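# Shelve the desk carton above its matching part label

## Task

Take the carton that sits on the desk and set it into the line of cartons on the wall shelf, directly above the unoccupied shelf label carrying that carton's part number, so that the label is completely covered by it. It must stand upright, align with its neighbours and have its own label turned toward the room. Every other carton has to stay where it was, neither moved nor rotated. The carton must not topple or finish leaning, or the task fails, and it must stay in place by itself at the end, without the robot holding it.

## Robot and tools

ROBOT. A Hello Robot Stretch 3 with one arm. It has a two-wheeled base (0.33 m long, 0.34 m wide), a lift that slides the arm up and down a mast, and a telescoping arm pointing out of the robot's RIGHT side. The arm cannot reach forward; to shift the gripper forward or back you drive the base. Turning in place pivots about the point midway between the wheels, 0.05 m behind the front edge. Retracted with the wrist folded, the wrist pokes out up to 0.06 m beyond the right side and sweeps a 0.28 m radius when turning; an unfolded, level gripper reaches beyond that. For this task each finger pad presses with at most about 25 N, so grip firmly but expect slipping if the carton is heavy.

FRAMES. Base frame: origin on the floor between the drive wheels, x forward, y left, z up. Odometry frame: the base frame as it was when the scene began. hand_pose is expressed in the base frame, located where closed fingertips meet; with all wrist joints at zero its x axis points up, y back along the arm toward the mast, z toward the robot's rear.

TOOLS.
execute_actions: argument actions is a list holding one action or none (empty just reports state and images). An action may contain base, joints, or both, plus optional contact_limits; the motions start together. base holds exactly one command: translate_m, a relative drive in metres from the current base position, -1 to 1, forward positive; or rotate_rad, a relative turn in place, -3.2 to 3.2 radians, left (counter-clockwise seen from above) positive. No sideways motion. joints is a dictionary of absolute targets by name: lift_m 0 to 1.1 (arm height); arm_m 0 to 0.52 (extension); wrist_yaw_rad -1.345 to 4.42 (0 along the arm, positive toward the front, 3.0 folded over the base); wrist_pitch_rad -1.57 to 0.451 (0 level, negative tips down); wrist_roll_rad -2.911 to 2.911 (0 fingers side by side, level); gripper_m -0.089 to 0.179 (larger is wider; real fingertip gap is about 0.007 less when nearly shut and 0.025 less when fully open, zero below 0.007); head_pan_rad -3.953 to 1.73 (0 forward, positive left, -1.57 looks along the arm); head_tilt_rad -1.53 to 0.419 (negative looks down). Tolerances for done: lift and arm ±0.004, yaw and roll ±0.02, pitch ±0.05, gripper ±0.004, head ±0.02. contact_limits accepts only arm_m, a motor effort percentage 1 to 100 at which the arm stops; lower is softer, too low halts immediately, and it caps holding force until the next action. cameras picks images: head_camera, nav_camera, wrist_camera or all; omitted or null gives all, [] gives none. A bad key, unknown camera or out-of-range number rejects the whole call and nothing moves. One action runs at most 15 s. Joints or base left out of an action may keep pushing toward earlier targets without this appearing in the status. If a result reports a stop, the following motion calls in the same reply are skipped.
wait: seconds, 0 to 10; commands nothing and returns state and images.
zoom_image: camera (one of the three) and region [x0, y0, x1, y1] in pixels of that camera's most recent full image, top-left origin, at most 504 by 504.
finished_scene: scene, the current scene's number. Irreversible; call only once the carton rests stably on its own.

RESULTS. base_status and joint_status: done (for the base, wheels turned the full amount even if slipping), off_target (stopped short and may still push), contact_stop, time_out, torque_fault; after the last three the target is dropped. on_its_own covers uncommanded joints; held at means the held target, not actual position. joint_positions, hand_pose, base_odometry (wheel counting, heading -3.142 to 3.142, left positive), turned_by_wheels and turned_by_imu (turn since previous result), base_tilt in degrees (forward and right positive, with a fixed bias up to about 4). motor_effort in percent, positive toward larger joint values, peak in brackets; readings carry sizeable fixed and random error; positive wheel effort drives forward. lidar_m: 12 distances in 30 degree sectors from the base origin, first straight ahead then counter-clockwise (4th left, 7th behind, 10th right), '-' for nothing; single plane 0.17 m above the floor, range 0.15 to 12 m, blind to glass and the robot, partly blocked by the mast and low lift. wrist_depth_mm (45 to 1000) and head_depth_mm (280 to 4000, sideways image): 7x7 median depths from top left. The pictures line lists images in order. Camera calibration uses OpenCV conventions; T_world_to_cam maps base frame to camera; arm-mounted camera poses can be off by more than the stated calibration errors.

CAUTIONS. Arm and lift halt on firm contact and go slack until commanded again; a slack lift may sag under load or be pushed up by closing fingers on a surface. Base, wrist and head never auto-stop and keep shoving. Sustained wrist strain shuts that servo off for 10 s. Fold or unfold the wrist only with lift_m between 0.32 and 0.95, wrist_pitch_rad -0.4 and roll near 0; after folding, lift can go down to 0.25. If wrist_yaw_rad is below -0.4, pitch down to -0.5 or lower. Fast base speeds (0.30 m/s, 1.9 rad/s) require lift_m under 0.30, arm_m under 0.03 and wrist_yaw_rad above 2.54; otherwise 0.10 m/s and 0.63 rad/s. To grasp, command gripper_m smaller than the carton's width; to let go, command at least 0.02 above where contact happened. Readings do not prove a hold, so check images. The robot can tip when the arm presses on something rigid with the gripper above roughly 0.45 m, after repeated pushes, or when driving while gripping or snagged; if tilting, reverse the last move in small steps, free the gripper, and lower lift_m to about 0.2. Avoid dropping, knocking over or nudging cartons, slamming and hard pushes. The world keeps running between calls, holding the last command.

Each tool is called after ">>>" by a JSON object that holds its "method" and its "body", one argument or row to a line.

## Session

>>> {"method": "execute_actions", "body": {
  "actions": []
}}

Scene clock: 0.00 s.
base_odometry: x=+0.000 y=+0.000 heading=+0.000 (m, m, rad; odometry frame)
turned_by_wheels: +0.000 (rad since the last result)
turned_by_imu: +0.000 (rad since the last result)
base_tilt: forward=+0.7 right=-2.4 (deg)
lidar_m: 1.86 2.48 2.57 2.55 1.86 1.51 1.49 1.62 1.88 1.82 2.41 1.92
head_depth_mm: 1883 2190 2181 2165 2132 2121 2042 / 1901 2217 2219 2186 2193 2148 2055 / 1908 2254 2229 2231 2193 2188 1967 / 1901 2249 2255 2240 2215 2219 2051 / 1901 2310 2294 2294 2284 2232 2066 / 1891 2348 2316 2301 2294 2248 1998 / 1912 2349 2337 2318 2272 2302 2280
base_status: not commanded
joint_positions: lift_m=+0.595 arm_m=+0.001 wrist_yaw_rad=+2.831 wrist_pitch_rad=-0.513 wrist_roll_rad=+0.002 gripper_m=+0.037 head_pan_rad=+0.020 head_tilt_rad=-0.011
joint_status: not commanded
motor_effort: left_wheel=-2 right_wheel=+1 lift_m=+29 arm_m=+1 wrist_yaw_rad=-1 wrist_pitch_rad=+5 wrist_roll_rad=+0 gripper_m=+0 head_pan_rad=+0 head_tilt_rad=+1 (%)
hand_pose: x=+0.0435 y=+0.0550 z=+0.5868 quat_wxyz=(+0.283, +0.704, +0.071, +0.648) (m; base frame)
wrist_depth_mm: - - - - - - - / - - - - - - - / - - - - - - - / - - - - - - - / 869 - 905 909 910 929 921 / 762 777 749 798 772 782 808 / 684 691 701 701 700 719 735
pictures: head_camera (sideways: a quarter turn clockwise sets it upright), nav_camera (sideways: a quarter turn counterclockwise sets it upright), wrist_camera
Images, in order (width x height): head_camera 896x504, nav_camera 672x504, wrist_camera 644x364.

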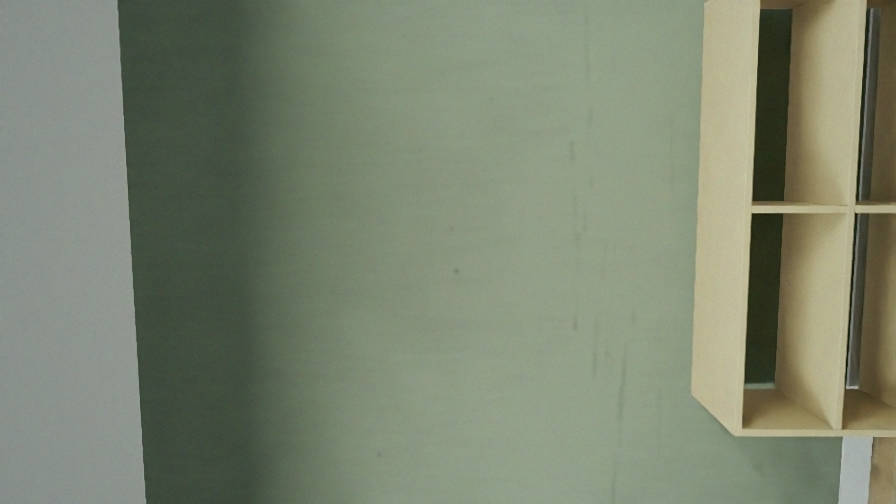

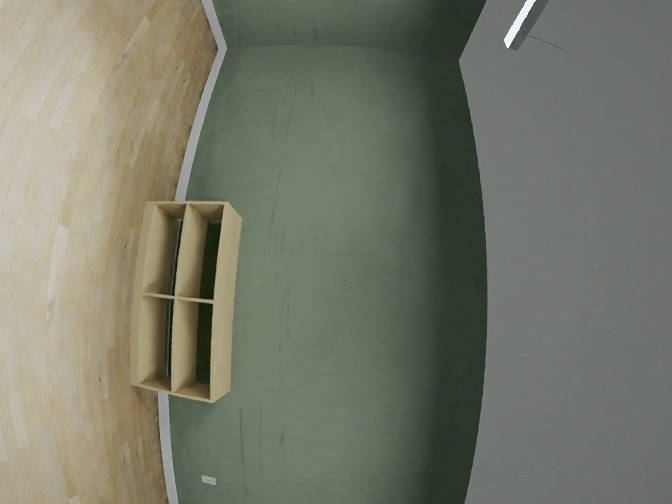

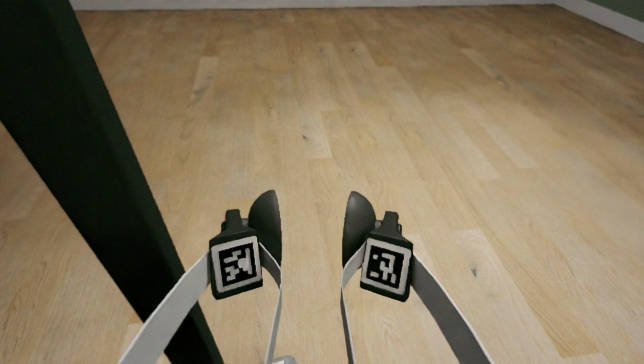

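>>> {"method": "execute_actions", "body": {
  "actions": [
    {"joints":{"head_pan_rad":1.5,"head_tilt_rad":-0.3}}
  ],
  "cameras": ["head_camera","nav_camera"]
}}

>>> {"method": "execute_actions", "body": {
  "actions": [
    {"joints":{"head_pan_rad":-1.6}}
  ],
  "cameras": ["head_camera","nav_camera"]
}}

Scene clock: 1.97 s.
base_odometry: x=+0.000 y=+0.000 heading=+0.000 (m, m, rad; odometry frame)
turned_by_wheels: +0.000 (rad since the last result)
turned_by_imu: +0.000 (rad since the last result)
base_tilt: forward=+0.6 right=-2.4 (deg)
lidar_m: 1.85 2.48 2.57 2.55 1.86 1.51 1.49 1.61 1.88 1.82 2.42 1.92
head_depth_mm: 2276 2339 2489 2560 2731 2165 1671 / 2285 2376 2496 2352 2714 2160 1673 / 2280 2405 2462 2560 2727 2148 1661 / 2299 2383 2497 2605 2726 2137 1666 / 2292 2388 2485 2639 2734 2162 1653 / 2282 2383 2504 2617 2716 2152 1649 / 2306 2388 2507 2639 2752 2155 1664
base_status: not commanded
joint_positions: lift_m=+0.595 arm_m=+0.001 wrist_yaw_rad=+2.831 wrist_pitch_rad=-0.513 wrist_roll_rad=+0.002 gripper_m=+0.037 head_pan_rad=+1.493 head_tilt_rad=-0.296
joint_status: all done
motor_effort: left_wheel=-2(1) right_wheel=+0(0) lift_m=+29(29) arm_m=+0(0) wrist_yaw_rad=-1(0) wrist_pitch_rad=+5(5) wrist_roll_rad=+0(0) gripper_m=+0(0) head_pan_rad=+3(38) head_tilt_rad=-2(17) (%)
hand_pose: x=+0.0435 y=+0.0550 z=+0.5868 quat_wxyz=(+0.283, +0.704, +0.071, +0.648) (m; base frame)
wrist_depth_mm: - - - - - - - / - - - - - - - / - - - - - - - / - - - - - - - / 870 - 918 902 913 920 934 / 784 763 792 802 798 811 812 / 688 688 686 703 699 719 719
pictures: head_camera (sideways: a quarter turn clockwise sets it upright), nav_camera (sideways: a quarter turn counterclockwise sets it upright)
camera_calibration (this result's frames):
head_camera: T_world_to_cam=[[-0.0316582, -0.260515, -0.964951, 1.27495], [-0.991959, 0.126551, -0.00162168, 0.00382676], [0.122538, 0.95714, -0.262427, 0.293281], [0, 0, 0, 1]] pos_world=[0.00822047, 0.050948, 1.30723]
nav_camera: T_world_to_cam=[[-0.030469, 0.271711, 0.961896, -1.21056], [0.999243, -0.0150005, 0.0358893, -0.00402593], [0.0241805, 0.962262, -0.271048, 0.30912], [0, 0, 0, 1]] pos_world=[-0.0403364, 0.0314081, 1.24837]
Images, in order (width x height): head_camera 896x504, nav_camera 672x504.

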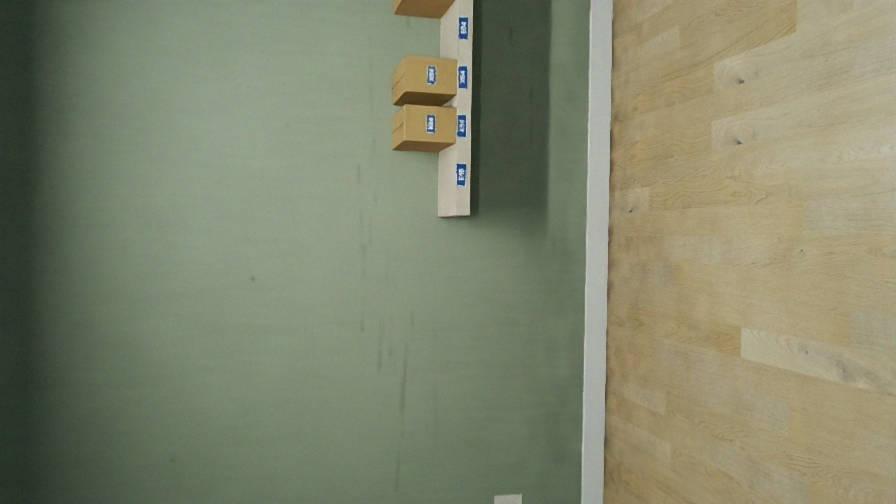

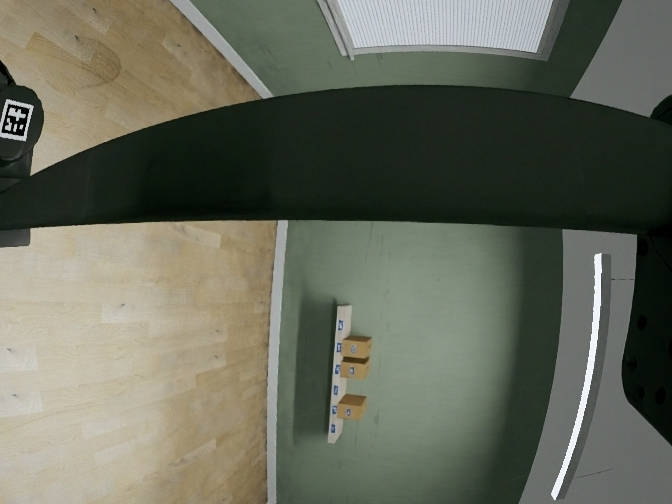

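Scene clock: 3.97 s.
base_odometry: x=+0.000 y=+0.000 heading=+0.000 (m, m, rad; odometry frame)
turned_by_wheels: +0.000 (rad since the last result)
turned_by_imu: +0.000 (rad since the last result)
base_tilt: forward=+0.6 right=-2.4 (deg)
lidar_m: 1.86 2.48 2.57 2.55 1.86 1.50 1.49 1.62 1.88 1.83 2.41 1.92
head_depth_mm: 1909 2009 2104 2149 2321 2174 1662 / 1901 2004 2115 2173 2311 2155 1658 / 1933 2027 2148 2190 2360 2164 1668 / 1942 2043 2157 2202 2382 2165 1660 / 2000 2051 2154 2234 2383 2139 1640 / 1999 2057 2167 2214 1921 2053 1658 / 2003 2092 2204 2285 2418 2147 1640
base_status: not commanded
joint_positions: lift_m=+0.595 arm_m=+0.001 wrist_yaw_rad=+2.831 wrist_pitch_rad=-0.513 wrist_roll_rad=+0.002 gripper_m=+0.037 head_pan_rad=-1.593 head_tilt_rad=-0.296
joint_status: all done
motor_effort: left_wheel=-1(1) right_wheel=+0(0) lift_m=+29(29) arm_m=+0(0) wrist_yaw_rad=-1(0) wrist_pitch_rad=+5(6) wrist_roll_rad=-1(1) gripper_m=+0(0) head_pan_rad=-3(38) head_tilt_rad=-2(2) (%)
hand_pose: x=+0.0435 y=+0.0550 z=+0.5868 quat_wxyz=(+0.283, +0.704, +0.071, +0.648) (m; base frame)
wrist_depth_mm: - - - - - - - / - - - - - - - / - - - - - - - / - - - - - - - / 893 - 936 910 909 914 941 / 782 761 769 809 783 796 819 / 692 693 692 708 717 713 722
pictures: head_camera (sideways: a quarter turn clockwise sets it upright), nav_camera (sideways: a quarter turn counterclockwise sets it upright)
camera_calibration (this result's frames):
head_camera: T_world_to_cam=[[0.0170131, 0.262068, -0.964899, 1.27458], [0.997492, -0.0707619, -0.00163119, -0.00829654], [-0.0687056, -0.962452, -0.262614, 0.294692], [0, 0, 0, 1]] pos_world=[0.00683803, -0.0509878, 1.30722]
nav_camera: T_world_to_cam=[[0.0456439, -0.269764, 0.961844, -1.21096], [-0.998514, -0.0410283, 0.035877, 0.0081764], [0.0297845, -0.962052, -0.271235, 0.30933], [0, 0, 0, 1]] pos_world=[0.0542239, -0.028746, 1.24836]
Images, in order (width x height): head_camera 896x504, nav_camera 672x504.

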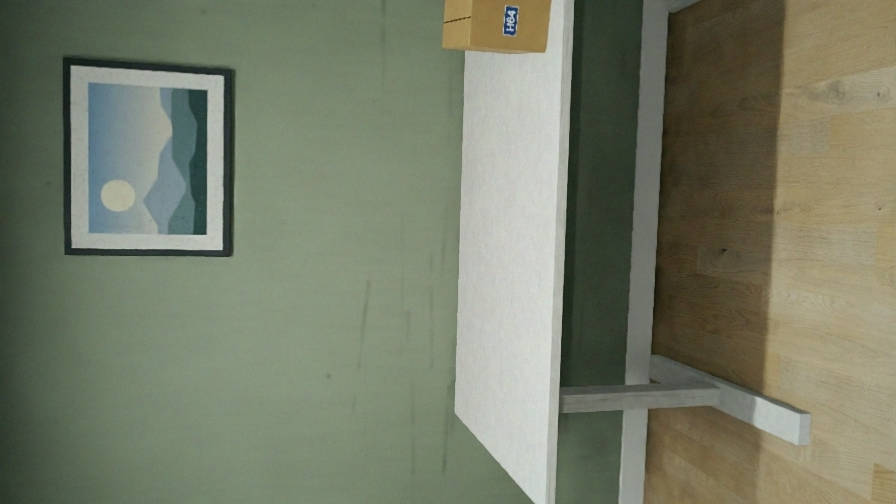

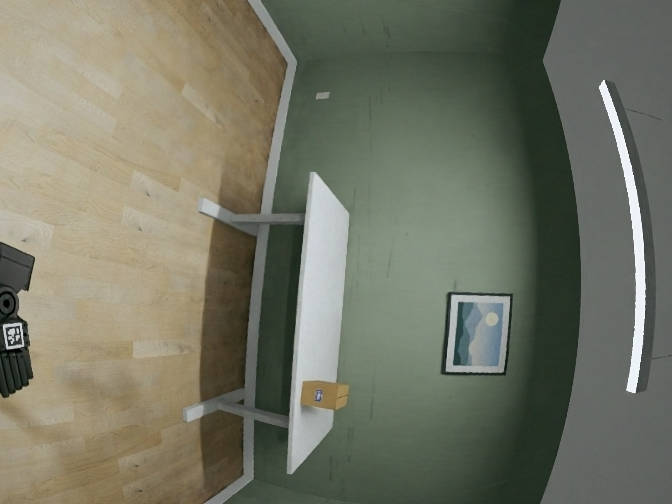

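>>> {"method": "execute_actions", "body": {
  "actions": [
    {"base":{"rotate_rad":1.03},"joints":{"lift_m":0.27,"wrist_pitch_rad":-0.4,"wrist_yaw_rad":3.0,"head_pan_rad":0.1}}
  ],
  "cameras": ["head_camera"]
}}

>>> {"method": "zoom_image", "body": {
  "camera": "head_camera",
  "region": [350,50,600,450]
}}

>>> {"method": "execute_actions", "body": {
  "actions": [
    {"base":{"translate_m":-0.95}}
  ],
  "cameras": []
}}

>>> {"method": "execute_actions", "body": {
  "actions": [
    {"base":{"rotate_rad":-1.17},"joints":{"lift_m":0.66,"head_pan_rad":-1.57,"head_tilt_rad":-0.7}}
  ],
  "cameras": []
}}

>>> {"method": "execute_actions", "body": {
  "actions": [
    {"joints":{"wrist_yaw_rad":0,"wrist_pitch_rad":-0.1,"gripper_m":0.179}}
  ],
  "cameras": ["head_camera","wrist_camera"]
}}

Scene clock: 8.00 s.
base_odometry: x=+0.000 y=+0.000 heading=+1.030 (m, m, rad; odometry frame)
turned_by_wheels: +1.030 (rad since the last result)
turned_by_imu: +1.011 (rad since the last result)
base_tilt: forward=+0.7 right=-2.4 (deg)
lidar_m: 2.57 2.55 1.88 1.51 1.50 1.59 1.88 1.82 2.39 1.92 1.97 2.46
head_depth_mm: 2734 2879 3016 3170 3088 2169 1666 / 2591 2753 2875 3015 3038 2126 1663 / 2536 2634 2780 2896 2977 2166 1668 / 2425 2523 2618 2717 2905 2172 1661 / 2357 2457 2510 2641 2778 2149 1646 / 2267 2367 2482 2466 2682 2145 1660 / 2205 2275 2375 2480 2606 2147 1656
base_status: done
joint_positions: lift_m=+0.270 arm_m=+0.001 wrist_yaw_rad=+2.997 wrist_pitch_rad=-0.422 wrist_roll_rad=+0.002 gripper_m=+0.037 head_pan_rad=+0.093 head_tilt_rad=-0.296
joint_status: all done
motor_effort: left_wheel=-4(8) right_wheel=+2(4) lift_m=+18(25) arm_m=+0(0) wrist_yaw_rad=+3(3) wrist_pitch_rad=+9(9) wrist_roll_rad=+0(0) gripper_m=+0(0) head_pan_rad=+4(37) head_tilt_rad=-1(2) (%)
hand_pose: x=+0.0111 y=+0.0752 z=+0.2822 quat_wxyz=(+0.198, +0.701, +0.098, +0.678) (m; base frame)
wrist_depth_mm: - - - - - - - / - - - - - - - / 794 - 824 836 853 840 863 / 633 636 679 653 681 668 681 / 530 540 - 551 560 561 574 / 474 - - - 467 479 484 / - - - - 416 424 425
pictures: head_camera (sideways: a quarter turn clockwise sets it upright)
camera_calibration (this result's frames):
head_camera: T_world_to_cam=[[-0.262402, -0.0131631, -0.964869, 1.27625], [-0.044096, 0.999026, -0.00163691, -0.0019354], [0.96395, 0.0421174, -0.262727, 0.288539], [0, 0, 0, 1]] pos_world=[0.0566674, 0.0065804, 1.30722]
Images, in order (width x height): head_camera 896x504.

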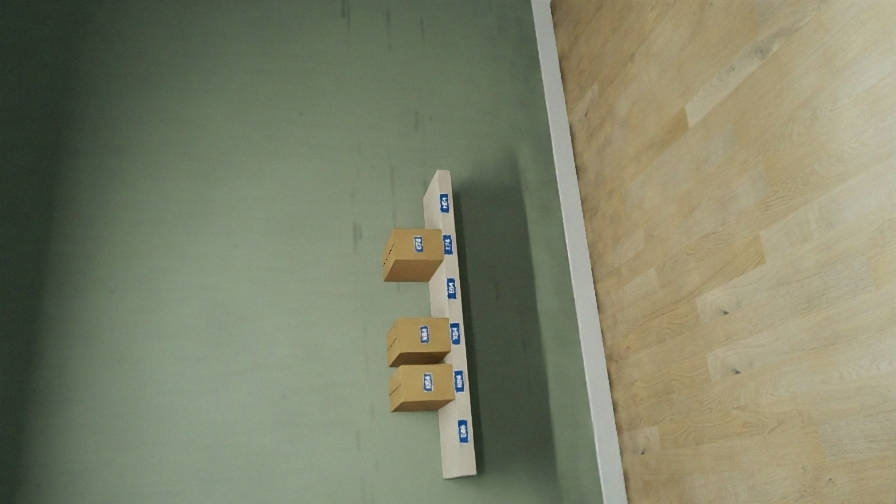

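Region (350, 50, 600, 450) of head_camera's 896x504 image, scaled by 1.260, with more detail than that image has; it fills the left 315 columns of this view, and the rest is white.

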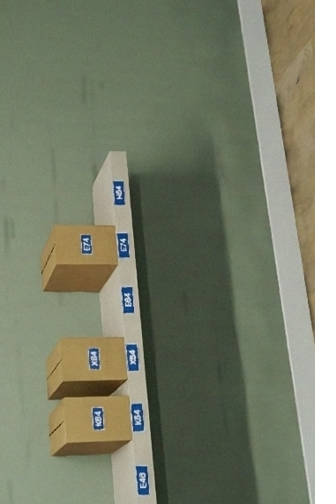

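Scene clock: 12.87 s.
base_odometry: x=-0.489 y=-0.814 heading=+1.030 (m, m, rad; odometry frame)
turned_by_wheels: +0.000 (rad since the last result)
turned_by_imu: -0.001 (rad since the last result)
base_tilt: forward=+0.7 right=-2.4 (deg)
lidar_m: 3.46 2.98 1.44 1.13 1.12 1.21 0.94 1.32 1.24 2.19 2.25 2.42
head_depth_mm: 3680 3848 3961 - 3097 2178 1675 / 3526 3704 3948 - 3035 2147 1661 / 3381 3574 3706 3890 3052 2152 1662 / 3307 3498 3595 3788 3058 2143 1667 / 3114 3337 3490 3623 3000 2145 1678 / 3043 3196 3377 3503 3038 2128 1656 / 2972 3059 3177 3396 3019 2136 1653
base_status: done
joint_positions: lift_m=+0.270 arm_m=+0.001 wrist_yaw_rad=+2.997 wrist_pitch_rad=-0.422 wrist_roll_rad=+0.002 gripper_m=+0.037 head_pan_rad=+0.093 head_tilt_rad=-0.297
joint_status: not commanded
motor_effort: left_wheel=-3(12) right_wheel=+1(4) lift_m=+18(18) arm_m=+0(0) wrist_yaw_rad=+2(3) wrist_pitch_rad=+8(8) wrist_roll_rad=-1(1) gripper_m=+0(0) head_pan_rad=+3(3) head_tilt_rad=-1(1) (%)
hand_pose: x=+0.0109 y=+0.0753 z=+0.2823 quat_wxyz=(+0.198, +0.701, +0.098, +0.679) (m; base frame)
wrist_depth_mm: 861 - - - - - - / 911 - - - - - - / 789 - 815 838 856 858 847 / 638 649 677 661 678 674 674 / 534 534 - 560 562 565 567 / 473 - - - 471 476 485 / - - - - 418 421 424
pictures: none
No camera images: the call's "cameras" was empty. Leave "cameras" out to get every camera's image.

Scene clock: 17.23 s.
base_odometry: x=-0.489 y=-0.814 heading=-0.140 (m, m, rad; odometry frame)
turned_by_wheels: -1.170 (rad since the last result)
turned_by_imu: -1.146 (rad since the last result)
base_tilt: forward=+0.7 right=-2.4 (deg)
lidar_m: 2.25 2.41 3.52 3.41 1.59 1.14 1.12 1.16 0.94 1.32 1.25 1.25
head_depth_mm: 1144 1274 1277 957 814 1451 1241 / 1140 1273 1269 954 811 1409 1218 / 1140 1262 1206 860 808 1447 1226 / 1142 1256 855 723 785 1424 1237 / 1133 1255 1250 914 799 1422 1224 / 1130 1253 1245 938 797 1428 1232 / 1118 1247 1231 934 797 1427 1220
base_status: done
joint_positions: lift_m=+0.660 arm_m=+0.001 wrist_yaw_rad=+2.997 wrist_pitch_rad=-0.421 wrist_roll_rad=+0.002 gripper_m=+0.037 head_pan_rad=-1.563 head_tilt_rad=-0.692
joint_status: all done
motor_effort: left_wheel=+0(7) right_wheel=-2(5) lift_m=+39(40) arm_m=+0(0) wrist_yaw_rad=+1(2) wrist_pitch_rad=+8(9) wrist_roll_rad=+0(1) gripper_m=+0(0) head_pan_rad=-3(39) head_tilt_rad=-3(21) (%)
hand_pose: x=+0.0109 y=+0.0754 z=+0.6715 quat_wxyz=(+0.198, +0.701, +0.098, +0.679) (m; base frame)
wrist_depth_mm: - - - - - - - / - - - - - - - / - - - - - - - / - - - - - - - / - - - - - - - / 909 913 - 932 902 914 933 / 791 802 797 807 807 832 842
pictures: none
No camera images: the call's "cameras" was empty. Leave "cameras" out to get every camera's image.

Scene clock: 19.73 s.
base_odometry: x=-0.489 y=-0.814 heading=-0.140 (m, m, rad; odometry frame)
turned_by_wheels: +0.000 (rad since the last result)
turned_by_imu: +0.000 (rad since the last result)
base_tilt: forward=+0.6 right=-2.3 (deg)
lidar_m: 2.26 2.42 3.54 3.40 1.58 1.14 1.11 1.16 0.94 1.32 1.24 1.26
head_depth_mm: 1139 1266 1280 957 814 1451 1246 / 1142 1266 1271 949 811 1415 1211 / 1139 1266 1207 860 811 1479 1235 / 1125 1248 861 722 782 1440 1293 / 1135 1254 1254 910 803 1466 1231 / 1129 1254 1234 938 799 1428 1228 / 1123 1255 1236 934 796 1420 1227
base_status: not commanded
joint_positions: lift_m=+0.660 arm_m=+0.001 wrist_yaw_rad=+0.004 wrist_pitch_rad=-0.125 wrist_roll_rad=+0.002 gripper_m=+0.133 head_pan_rad=-1.563 head_tilt_rad=-0.692
joint_status: gripper_m off_target (ended at +0.133, target +0.179); the others done
motor_effort: left_wheel=+0(1) right_wheel=-1(1) lift_m=+39(39) arm_m=+0(0) wrist_yaw_rad=-4(4) wrist_pitch_rad=+10(10) wrist_roll_rad=-1(0) gripper_m=+100(100) head_pan_rad=-3(3) head_tilt_rad=-3(3) (%)
hand_pose: x=-0.0205 y=-0.3975 z=+0.7423 quat_wxyz=(+0.705, +0.046, -0.706, -0.043) (m; base frame)
wrist_depth_mm: 978 964 983 339 965 994 977 / - - - 353 - - - / 465 477 488 371 452 546 566 / 317 318 318 322 321 321 316 / - - - - - - - / - - - - - - - / - - - - - - -
pictures: head_camera (sideways: a quarter turn clockwise sets it upright), wrist_camera
camera_calibration (this result's frames):
head_camera: T_world_to_cam=[[0.0065221, 0.613947, -0.78932, 1.04561], [0.999118, -0.0367395, -0.020321, 0.0160199], [-0.0414753, -0.788492, -0.613645, 0.751301], [0, 0, 0, 1]] pos_world=[0.00833511, -0.0489634, 1.28668]
wrist_camera: T_world_to_cam=[[-0.999541, 0.0268174, 0.014095, -0.0232771], [-0.0046068, 0.325293, -0.945602, 0.859819], [-0.0299436, -0.945233, -0.32502, 0.0301933], [0, 0, 0, 1]] pos_world=[-0.0184013, -0.250529, 0.823188]
Images, in order (width x height): head_camera 896x504, wrist_camera 644x364.

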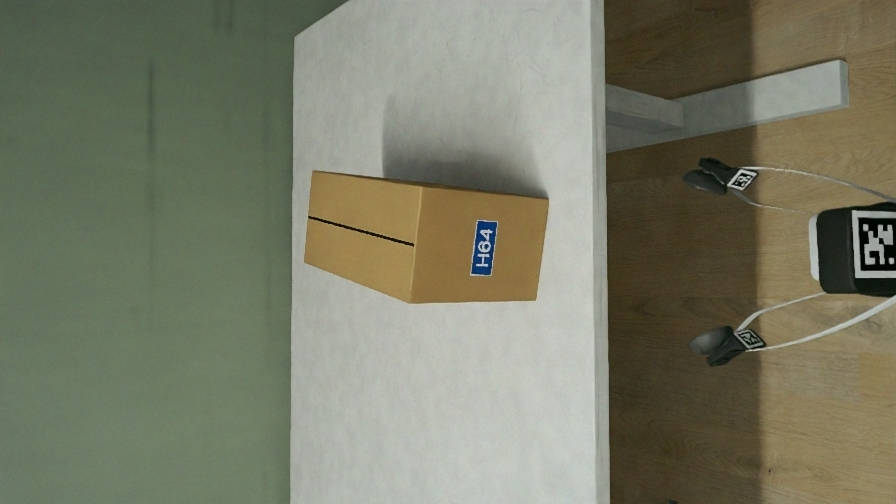

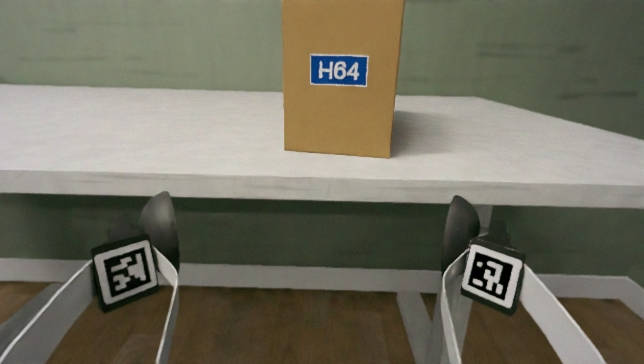

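>>> {"method": "execute_actions", "body": {
  "actions": [
    {"base":{"rotate_rad":-0.195},"joints":{"lift_m":0.74,"wrist_pitch_rad":0.02}}
  ],
  "cameras": []
}}

>>> {"method": "execute_actions", "body": {
  "actions": [
    {"base":{"translate_m":0.10},"joints":{"arm_m":0.13}}
  ],
  "cameras": ["head_camera","wrist_camera"]
}}

Scene clock: 21.50 s.
base_odometry: x=-0.489 y=-0.814 heading=-0.335 (m, m, rad; odometry frame)
turned_by_wheels: -0.195 (rad since the last result)
turned_by_imu: -0.191 (rad since the last result)
base_tilt: forward=+0.6 right=-2.4 (deg)
lidar_m: 2.61 2.25 2.71 3.40 2.00 1.26 1.11 1.12 1.39 0.94 1.33 1.24
head_depth_mm: 1246 1396 1583 1724 1599 1441 1253 / 1209 1358 1494 954 1219 1443 1259 / 1190 1320 1261 952 830 1402 1240 / 1163 1296 1254 947 808 1469 - / 1134 1263 1143 720 782 1430 1220 / 1108 1231 1188 717 766 1410 1229 / 1096 1214 1237 933 752 1426 1229
base_status: done
joint_positions: lift_m=+0.740 arm_m=+0.001 wrist_yaw_rad=+0.003 wrist_pitch_rad=-0.004 wrist_roll_rad=+0.002 gripper_m=+0.179 head_pan_rad=-1.563 head_tilt_rad=-0.692
joint_status: all done
on_its_own: gripper_m moved +0.046 to your old target +0.179
motor_effort: left_wheel=+1(5) right_wheel=-2(4) lift_m=+39(41) arm_m=+0(1) wrist_yaw_rad=-3(4) wrist_pitch_rad=+9(10) wrist_roll_rad=-1(1) gripper_m=+0(100) head_pan_rad=-4(3) head_tilt_rad=-3(3) (%)
hand_pose: x=-0.0207 y=-0.4024 z=+0.8530 quat_wxyz=(+0.707, +0.003, -0.707, -0.001) (m; base frame)
wrist_depth_mm: 893 924 980 - - - - / 931 976 - - - - - / 958 977 365 - - - - / 786 813 374 750 - - - / 524 460 393 511 520 545 - / - 359 364 371 374 401 - / 310 - - - - - -
pictures: none
No camera images: the call's "cameras" was empty. Leave "cameras" out to get every camera's image.

Scene clock: 23.97 s.
base_odometry: x=-0.395 y=-0.847 heading=-0.335 (m, m, rad; odometry frame)
turned_by_wheels: +0.000 (rad since the last result)
turned_by_imu: +0.001 (rad since the last result)
base_tilt: forward=+0.6 right=-2.4 (deg)
lidar_m: 2.52 2.16 2.63 3.42 2.16 1.36 1.21 1.22 0.96 0.97 1.32 1.16
head_depth_mm: 1225 1368 1539 957 1606 1488 - / 1189 1338 1266 957 836 - - / 1170 1301 1259 938 812 - 1189 / 1141 1275 859 723 780 - 1206 / 1122 1252 1249 851 770 1427 1230 / 1105 1222 1241 943 754 1433 1230 / 1075 1195 1239 931 752 1432 1225
base_status: done
joint_positions: lift_m=+0.740 arm_m=+0.130 wrist_yaw_rad=+0.002 wrist_pitch_rad=-0.004 wrist_roll_rad=+0.002 gripper_m=+0.179 head_pan_rad=-1.563 head_tilt_rad=-0.692
joint_status: all done
motor_effort: left_wheel=+0(5) right_wheel=-2(2) lift_m=+39(39) arm_m=+5(6) wrist_yaw_rad=-3(4) wrist_pitch_rad=+9(9) wrist_roll_rad=-1(0) gripper_m=+0(0) head_pan_rad=-3(3) head_tilt_rad=-3(3) (%)
hand_pose: x=-0.0208 y=-0.5308 z=+0.8530 quat_wxyz=(+0.707, +0.003, -0.707, -0.001) (m; base frame)
wrist_depth_mm: 778 804 847 918 929 975 - / 807 827 896 901 961 - - / 838 868 881 240 976 - - / 792 797 655 246 764 - - / 531 499 441 254 474 526 - / - 360 329 261 356 366 393 / 281 283 272 274 279 293 284
pictures: head_camera (sideways: a quarter turn clockwise sets it upright), wrist_camera
camera_calibration (this result's frames):
head_camera: T_world_to_cam=[[0.00653389, 0.613947, -0.78932, 1.04561], [0.999118, -0.0367587, -0.020321, 0.0160199], [-0.0414904, -0.788491, -0.613645, 0.751301], [0, 0, 0, 1]] pos_world=[0.00833417, -0.0489635, 1.28668]
wrist_camera: T_world_to_cam=[[-0.999509, 0.0295871, 0.0103115, -0.0168773], [-0.00390909, 0.208773, -0.977956, 0.973647], [-0.0310877, -0.977516, -0.208555, -0.176341], [0, 0, 0, 1]] pos_world=[-0.018545, -0.375148, 0.915581]
Images, in order (width x height): head_camera 896x504, wrist_camera 644x364.

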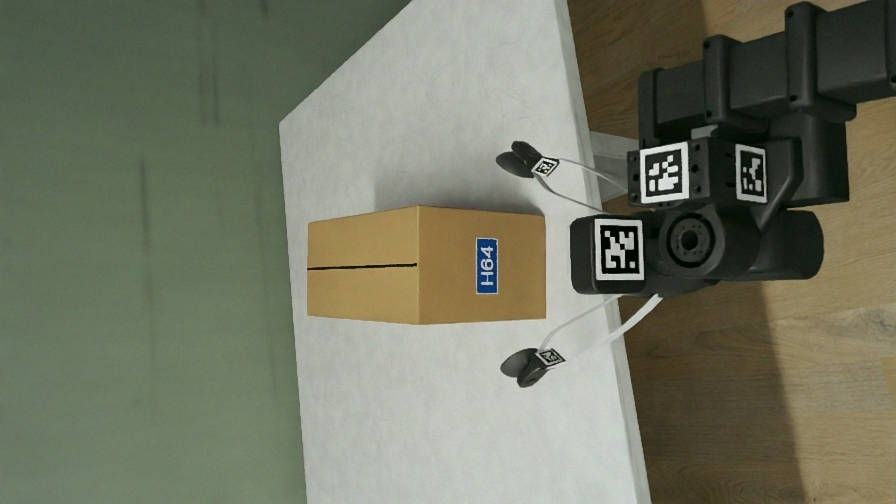

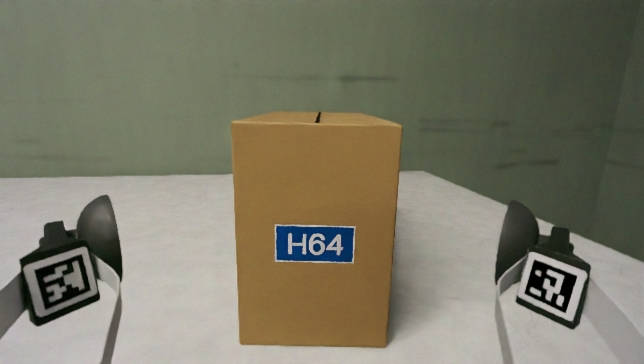

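>>> {"method": "execute_actions", "body": {
  "actions": [
    {"joints":{"lift_m":1.04,"wrist_pitch_rad":-0.3}}
  ],
  "cameras": []
}}

>>> {"method": "execute_actions", "body": {
  "actions": [
    {"joints":{"arm_m":0.44,"wrist_pitch_rad":-0.9,"head_tilt_rad":-0.5}}
  ],
  "cameras": ["wrist_camera"]
}}

>>> {"method": "execute_actions", "body": {
  "actions": [
    {"joints":{"lift_m":0.94}}
  ]
}}

Scene clock: 27.67 s.
base_odometry: x=-0.395 y=-0.847 heading=-0.335 (m, m, rad; odometry frame)
turned_by_wheels: +0.000 (rad since the last result)
turned_by_imu: +0.001 (rad since the last result)
base_tilt: forward=+0.5 right=-2.4 (deg)
lidar_m: 2.52 2.16 2.64 3.42 2.16 1.37 1.22 1.22 0.96 0.96 1.31 1.16
head_depth_mm: - - - 927 1594 1454 1244 / - - - 907 834 1438 1235 / 1150 - - 891 806 1448 1234 / 1136 - - 739 783 1437 1228 / 1132 1241 1302 856 780 1435 1223 / 1104 1221 1186 935 758 1431 1226 / 1075 1187 1228 933 750 1418 1212
base_status: not commanded
joint_positions: lift_m=+1.040 arm_m=+0.130 wrist_yaw_rad=+0.002 wrist_pitch_rad=-0.315 wrist_roll_rad=+0.002 gripper_m=+0.179 head_pan_rad=-1.563 head_tilt_rad=-0.692
joint_status: all done
motor_effort: left_wheel=+0(1) right_wheel=-1(1) lift_m=+39(40) arm_m=+5(5) wrist_yaw_rad=-2(3) wrist_pitch_rad=+5(9) wrist_roll_rad=-1(1) gripper_m=+0(0) head_pan_rad=-3(3) head_tilt_rad=-3(3) (%)
hand_pose: x=-0.0210 y=-0.5109 z=+1.0760 quat_wxyz=(+0.698, +0.112, -0.699, -0.110) (m; base frame)
wrist_depth_mm: 764 814 838 864 908 935 - / 830 856 876 946 996 - - / 873 926 948 - - - - / 853 880 865 543 915 - - / 721 705 692 435 730 742 - / - 584 581 364 584 601 - / 495 500 490 374 511 522 504
pictures: none
No camera images: the call's "cameras" was empty. Leave "cameras" out to get every camera's image.

Scene clock: 31.17 s.
base_odometry: x=-0.395 y=-0.847 heading=-0.335 (m, m, rad; odometry frame)
turned_by_wheels: +0.000 (rad since the last result)
turned_by_imu: +0.001 (rad since the last result)
base_tilt: forward=+0.7 right=-2.4 (deg)
lidar_m: 2.51 2.16 2.64 3.42 2.17 1.37 1.21 1.22 0.96 0.96 1.31 1.16
head_depth_mm: 1209 1290 1478 1581 951 825 1389 / 1178 1250 1410 1309 954 796 1352 / 1157 1224 1383 1246 911 766 1345 / 1132 1191 - 850 708 743 1374 / 1115 1196 1292 1224 735 739 1384 / 1085 1169 1274 1284 940 738 1339 / 1065 1149 1247 1283 939 737 1291
base_status: not commanded
joint_positions: lift_m=+1.040 arm_m=+0.440 wrist_yaw_rad=+0.002 wrist_pitch_rad=-0.906 wrist_roll_rad=+0.002 gripper_m=+0.179 head_pan_rad=-1.563 head_tilt_rad=-0.507
joint_status: all done
motor_effort: left_wheel=+0(0) right_wheel=-1(2) lift_m=+39(39) arm_m=+5(7) wrist_yaw_rad=-2(3) wrist_pitch_rad=+2(5) wrist_roll_rad=-1(0) gripper_m=+0(0) head_pan_rad=-3(3) head_tilt_rad=+2(13) (%)
hand_pose: x=-0.0213 y=-0.7237 z=+0.9617 quat_wxyz=(+0.636, +0.310, -0.636, -0.310) (m; base frame)
wrist_depth_mm: 543 547 561 562 563 578 940 / 490 510 496 508 513 523 - / 457 467 459 265 474 485 - / 433 435 252 247 440 446 461 / 410 406 232 228 417 424 425 / - 382 214 214 384 393 401 / 359 358 204 202 360 374 367
pictures: wrist_camera
camera_calibration (this result's frames):
wrist_camera: T_world_to_cam=[[-0.999441, 0.0104882, 0.0317394, -0.0472112], [-0.00464706, 0.896687, -0.44264, 1.10318], [-0.0331028, -0.44254, -0.896138, 0.70608], [0, 0, 0, 1]] pos_world=[-0.0186851, -0.676242, 1.12255]
Images, in order (width x height): wrist_camera 644x364.

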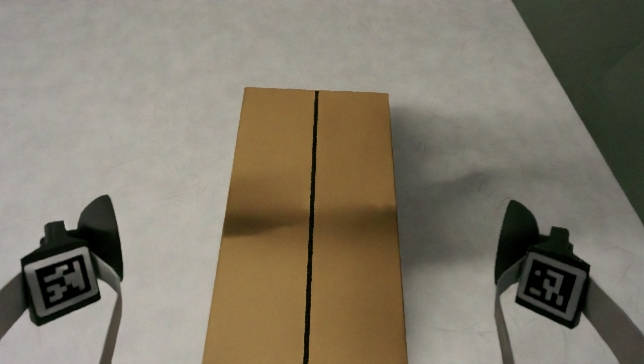

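Scene clock: 32.90 s.
base_odometry: x=-0.395 y=-0.847 heading=-0.335 (m, m, rad; odometry frame)
turned_by_wheels: +0.000 (rad since the last result)
turned_by_imu: +0.000 (rad since the last result)
base_tilt: forward=+0.7 right=-2.3 (deg)
lidar_m: 2.52 2.15 2.65 3.42 2.17 1.36 1.21 1.22 0.96 0.96 1.31 1.16
head_depth_mm: 1204 1307 1437 - - 1546 1382 / 1177 1285 1366 - 951 794 1348 / 1161 1256 1332 1238 914 769 1349 / 1138 1223 1307 - 705 742 1373 / 1107 1208 1302 1289 732 740 1369 / 1087 1164 1269 1291 932 739 1342 / 1069 1150 1243 1281 936 738 1297
base_status: not commanded
joint_positions: lift_m=+0.940 arm_m=+0.440 wrist_yaw_rad=+0.002 wrist_pitch_rad=-0.907 wrist_roll_rad=+0.002 gripper_m=+0.179 head_pan_rad=-1.563 head_tilt_rad=-0.507
joint_status: all done
motor_effort: left_wheel=+0(0) right_wheel=-1(2) lift_m=+18(35) arm_m=+6(6) wrist_yaw_rad=-2(2) wrist_pitch_rad=+2(2) wrist_roll_rad=-1(1) gripper_m=+0(0) head_pan_rad=-3(4) head_tilt_rad=+2(2) (%)
hand_pose: x=-0.0213 y=-0.7236 z=+0.8626 quat_wxyz=(+0.636, +0.310, -0.636, -0.310) (m; base frame)
wrist_depth_mm: 412 422 172 173 179 428 451 / 372 383 158 160 162 395 402 / 354 353 145 147 149 362 373 / 327 323 135 136 138 341 346 / 308 129 126 128 129 318 322 / - 119 119 120 121 293 305 / 270 112 112 112 114 277 279
pictures: head_camera (sideways: a quarter turn clockwise sets it upright), nav_camera (sideways: a quarter turn counterclockwise sets it upright), wrist_camera
camera_calibration (this result's frames):
head_camera: T_world_to_cam=[[0.00775336, 0.458763, -0.888525, 1.17495], [0.999138, -0.0397897, -0.0118256, 0.0049636], [-0.0407793, -0.887667, -0.458676, 0.549673], [0, 0, 0, 1]] pos_world=[0.00834612, -0.0509011, 1.29616]
nav_camera: T_world_to_cam=[[0.055098, -0.463821, 0.884214, -1.1097], [-0.996816, -0.0766753, 0.0218939, 0.0263784], [0.0576424, -0.882605, -0.466569, 0.563361], [0, 0, 0, 1]] pos_world=[0.0549629, -0.0154533, 1.24348]
wrist_camera: T_world_to_cam=[[-0.999441, 0.0104815, 0.0317422, -0.0440735], [-0.00464723, 0.896782, -0.442448, 1.05917], [-0.0331033, -0.442348, -0.896232, 0.617509], [0, 0, 0, 1]] pos_world=[-0.0186851, -0.676233, 1.02346]
Images, in order (width x height): head_camera 896x504, nav_camera 672x504, wrist_camera 644x364.

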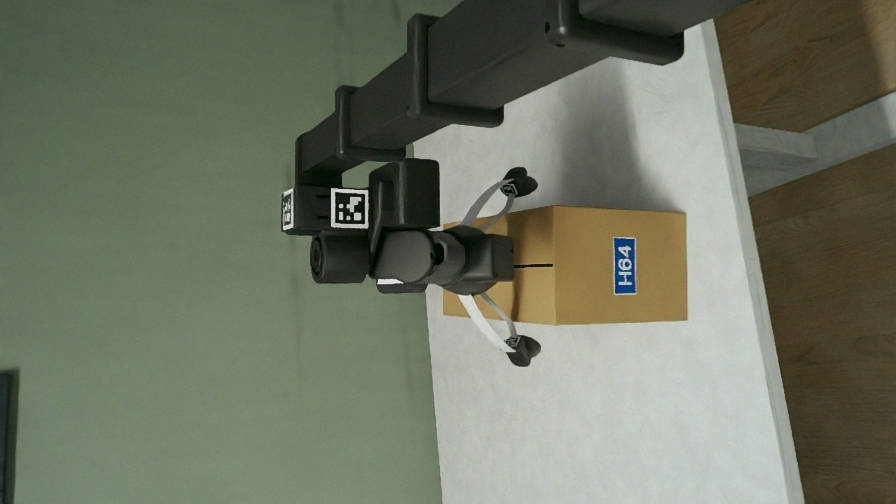

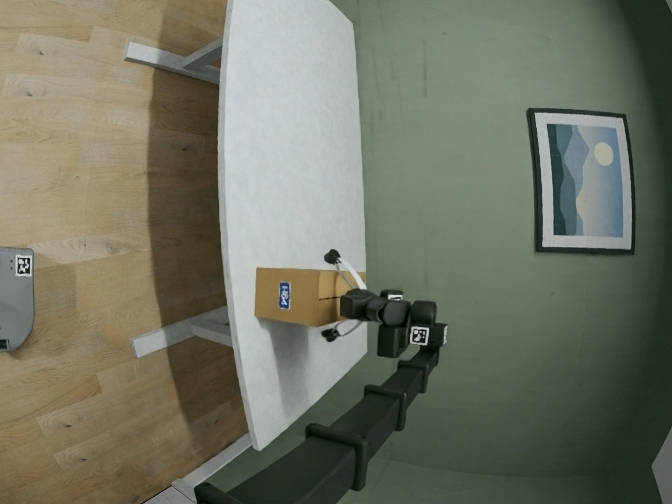

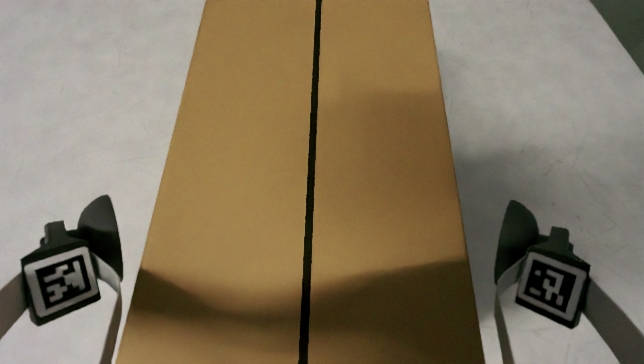

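>>> {"method": "execute_actions", "body": {
  "actions": [
    {"joints":{"lift_m":0.925,"arm_m":0.455,"gripper_m":0.0}}
  ],
  "cameras": ["wrist_camera"]
}}

>>> {"method": "execute_actions", "body": {
  "actions": [
    {"joints":{"lift_m":0.97}}
  ],
  "cameras": ["head_camera","wrist_camera"]
}}

Scene clock: 35.33 s.
base_odometry: x=-0.395 y=-0.847 heading=-0.335 (m, m, rad; odometry frame)
turned_by_wheels: +0.000 (rad since the last result)
turned_by_imu: +0.000 (rad since the last result)
base_tilt: forward=+0.6 right=-2.5 (deg)
lidar_m: 2.52 2.16 2.63 3.42 2.17 1.36 1.21 1.22 0.96 0.97 1.31 1.16
head_depth_mm: 1210 1316 1438 1547 - 1574 1390 / 1185 1288 1379 - 915 796 1350 / 1155 1250 1325 1249 915 772 1347 / 1133 1230 1309 - 718 749 1378 / 1108 1191 1307 1292 845 743 1379 / 1096 1171 1269 1289 939 739 1330 / 1064 1154 1231 1286 943 739 1305
base_status: not commanded
joint_positions: lift_m=+0.927 arm_m=+0.455 wrist_yaw_rad=+0.002 wrist_pitch_rad=-0.889 wrist_roll_rad=+0.002 gripper_m=+0.123 head_pan_rad=-1.563 head_tilt_rad=-0.507
joint_status: lift_m contact_stop (moved -0.014 of -0.015); gripper_m off_target (ended at +0.123, target +0.000); the others done
on_its_own: lift_m is slack since a contact_stop, until your next command for it
motor_effort: left_wheel=+0(1) right_wheel=+0(2) lift_m=+28(28) arm_m=+9(7) wrist_yaw_rad=-2(2) wrist_pitch_rad=-5(5) wrist_roll_rad=-1(1) gripper_m=-100(100) head_pan_rad=-3(4) head_tilt_rad=+2(2) (%)
hand_pose: x=-0.0213 y=-0.7422 z=+0.8511 quat_wxyz=(+0.638, +0.304, -0.638, -0.304) (m; base frame)
wrist_depth_mm: 405 404 162 163 165 429 441 / 374 372 147 148 150 393 396 / 341 341 135 137 138 358 364 / 315 317 125 126 128 331 336 / 302 118 116 117 119 298 313 / - 108 109 110 111 113 293 / 260 103 103 103 104 185 270
pictures: wrist_camera
camera_calibration (this result's frames):
wrist_camera: T_world_to_cam=[[-0.999443, 0.0110442, 0.0315063, -0.0428881], [-0.00462043, 0.888863, -0.458149, 1.07827], [-0.0330647, -0.45804, -0.888317, 0.580631], [0, 0, 0, 1]] pos_world=[-0.0186837, -0.692012, 1.01115]
Images, in order (width x height): wrist_camera 644x364.

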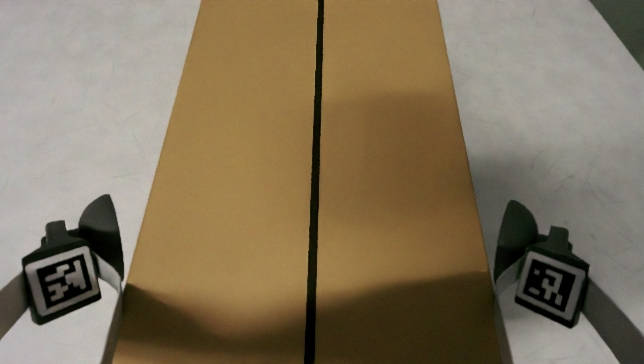

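not run: a stop came earlier in this reply.

>>> {"method": "execute_actions", "body": {
  "actions": [
    {"joints":{"lift_m":0.985,"gripper_m":0.16}}
  ],
  "cameras": []
}}

>>> {"method": "execute_actions", "body": {
  "actions": [
    {"joints":{"arm_m":0.52,"wrist_pitch_rad":-1.18}}
  ],
  "cameras": []
}}

>>> {"method": "execute_actions", "body": {
  "actions": [
    {"joints":{"gripper_m":0.0}}
  ],
  "cameras": ["head_camera","wrist_camera"]
}}

Scene clock: 37.77 s.
base_odometry: x=-0.395 y=-0.847 heading=-0.335 (m, m, rad; odometry frame)
turned_by_wheels: +0.000 (rad since the last result)
turned_by_imu: +0.000 (rad since the last result)
base_tilt: forward=+0.7 right=-2.4 (deg)
lidar_m: 2.53 2.16 2.64 3.42 2.17 1.36 1.21 1.22 0.96 0.96 1.31 1.16
head_depth_mm: 1209 1313 1403 - 919 830 1388 / 1186 1289 - 1246 954 798 1353 / 1160 1244 - 1298 917 771 1347 / 1137 1215 - 811 691 723 1368 / 1110 1203 1302 1324 846 721 1365 / 1086 1170 1285 1294 943 741 1338 / 1070 1144 1237 1277 933 738 1297
base_status: not commanded
joint_positions: lift_m=+0.985 arm_m=+0.455 wrist_yaw_rad=+0.000 wrist_pitch_rad=-0.915 wrist_roll_rad=+0.001 gripper_m=+0.152 head_pan_rad=-1.563 head_tilt_rad=-0.507
joint_status: gripper_m off_target (ended at +0.152, target +0.160); the others done
motor_effort: left_wheel=-1(1) right_wheel=-1(1) lift_m=+39(43) arm_m=+3(9) wrist_yaw_rad=-1(2) wrist_pitch_rad=+6(13) wrist_roll_rad=+0(1) gripper_m=+100(100) head_pan_rad=-4(3) head_tilt_rad=+2(3) (%)
hand_pose: x=-0.0216 y=-0.7369 z=+0.9054 quat_wxyz=(+0.634, +0.313, -0.634, -0.313) (m; base frame)
wrist_depth_mm: 452 465 468 478 486 495 878 / 429 424 420 212 446 451 463 / 395 399 198 197 401 418 424 / 366 372 182 184 189 380 391 / 348 356 169 172 177 364 362 / 328 323 159 161 164 - 344 / 305 307 151 152 155 317 324
pictures: none
No camera images: the call's "cameras" was empty. Leave "cameras" out to get every camera's image.

Scene clock: 39.40 s.
base_odometry: x=-0.395 y=-0.847 heading=-0.335 (m, m, rad; odometry frame)
turned_by_wheels: +0.000 (rad since the last result)
turned_by_imu: +0.000 (rad since the last result)
base_tilt: forward=+0.6 right=-2.4 (deg)
lidar_m: 2.52 2.16 2.64 3.42 2.17 1.37 1.22 1.22 0.96 0.97 1.31 1.16
head_depth_mm: 1202 1318 1399 - 916 826 1372 / 1187 1284 - 1248 953 798 1345 / 1158 1239 1402 1310 915 771 1333 / 1130 1208 - 813 690 724 1377 / 1108 1194 1302 1294 845 720 1370 / 1084 1170 1267 1277 940 743 1347 / 1067 1141 1229 1284 937 736 1302
base_status: not commanded
joint_positions: lift_m=+0.985 arm_m=+0.520 wrist_yaw_rad=+0.000 wrist_pitch_rad=-1.180 wrist_roll_rad=+0.001 gripper_m=+0.160 head_pan_rad=-1.563 head_tilt_rad=-0.507
joint_status: all done
on_its_own: gripper_m moved +0.008 to your old target +0.160
motor_effort: left_wheel=+0(0) right_wheel=-1(1) lift_m=+39(39) arm_m=+5(5) wrist_yaw_rad=-1(1) wrist_pitch_rad=+0(5) wrist_roll_rad=+0(0) gripper_m=+0(100) head_pan_rad=-3(3) head_tilt_rad=+2(2) (%)
hand_pose: x=-0.0216 y=-0.7399 z=+0.8771 quat_wxyz=(+0.587, +0.393, -0.587, -0.394) (m; base frame)
wrist_depth_mm: 346 352 158 160 162 366 363 / 340 338 154 155 158 354 353 / 331 332 150 152 154 345 345 / 322 325 147 148 149 333 339 / 314 144 143 144 145 327 328 / - 304 140 141 142 318 321 / 297 297 137 137 139 309 311
pictures: none
No camera images: the call's "cameras" was empty. Leave "cameras" out to get every camera's image.

Scene clock: 41.50 s.
base_odometry: x=-0.395 y=-0.847 heading=-0.335 (m, m, rad; odometry frame)
turned_by_wheels: +0.000 (rad since the last result)
turned_by_imu: +0.000 (rad since the last result)
base_tilt: forward=+0.6 right=-2.4 (deg)
lidar_m: 2.52 2.15 2.64 3.43 2.17 1.37 1.21 1.22 0.96 0.96 1.31 1.16
head_depth_mm: 1210 1318 1409 - 916 828 1383 / 1179 1281 - 1247 949 798 1351 / 1156 1236 1396 1305 915 768 1348 / 1129 1215 - 823 692 725 1376 / 1111 1196 1311 1296 872 721 1370 / 1089 1168 1267 1285 941 740 1332 / 1070 1141 1240 1284 934 737 1292
base_status: not commanded
joint_positions: lift_m=+0.985 arm_m=+0.520 wrist_yaw_rad=+0.000 wrist_pitch_rad=-1.183 wrist_roll_rad=+0.001 gripper_m=+0.094 head_pan_rad=-1.563 head_tilt_rad=-0.507
joint_status: gripper_m off_target (ended at +0.094, target +0.000)
motor_effort: left_wheel=+0(0) right_wheel=-2(1) lift_m=+39(39) arm_m=+5(5) wrist_yaw_rad=-1(1) wrist_pitch_rad=+1(1) wrist_roll_rad=+0(0) gripper_m=-100(100) head_pan_rad=-3(3) head_tilt_rad=+2(2) (%)
hand_pose: x=-0.0216 y=-0.7391 z=+0.8769 quat_wxyz=(+0.587, +0.394, -0.587, -0.395) (m; base frame)
wrist_depth_mm: 347 348 155 157 159 360 365 / 340 341 152 153 154 352 359 / 326 330 149 149 150 340 345 / 321 322 144 146 147 331 339 / 314 312 142 142 144 328 330 / 306 139 138 139 141 - 319 / 300 299 135 136 137 311 312
pictures: head_camera (sideways: a quarter turn clockwise sets it upright), wrist_camera
camera_calibration (this result's frames):
head_camera: T_world_to_cam=[[0.00775958, 0.458298, -0.888765, 1.17527], [0.999138, -0.0398017, -0.0118008, 0.00493132], [-0.0407827, -0.887907, -0.458212, 0.549069], [0, 0, 0, 1]] pos_world=[0.00834584, -0.0509041, 1.29618]
wrist_camera: T_world_to_cam=[[-0.99941, 0.0022861, 0.0342681, -0.052896], [-0.00393907, 0.983568, -0.180497, 0.913874], [-0.0341176, -0.180525, -0.982978, 0.89305], [0, 0, 0, 1]] pos_world=[-0.0187962, -0.737518, 1.04461]
Images, in order (width x height): head_camera 896x504, wrist_camera 644x364.

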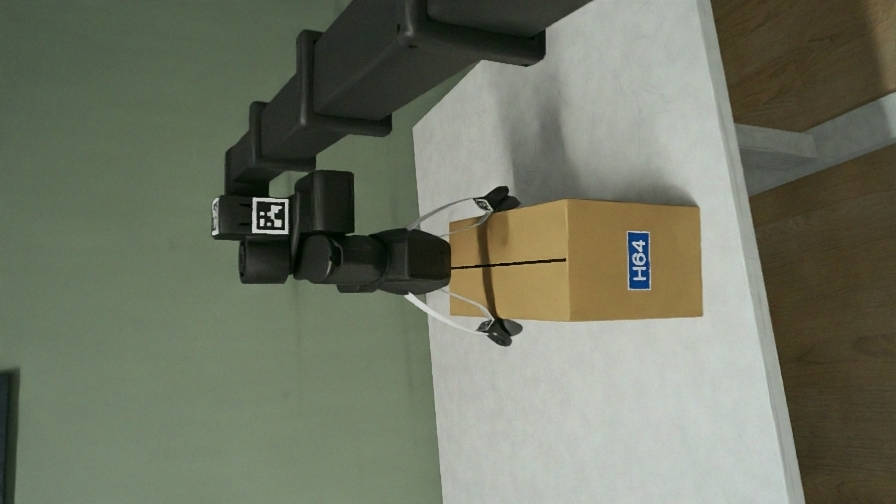

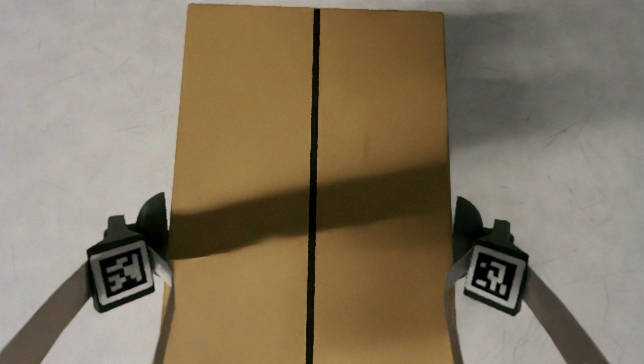

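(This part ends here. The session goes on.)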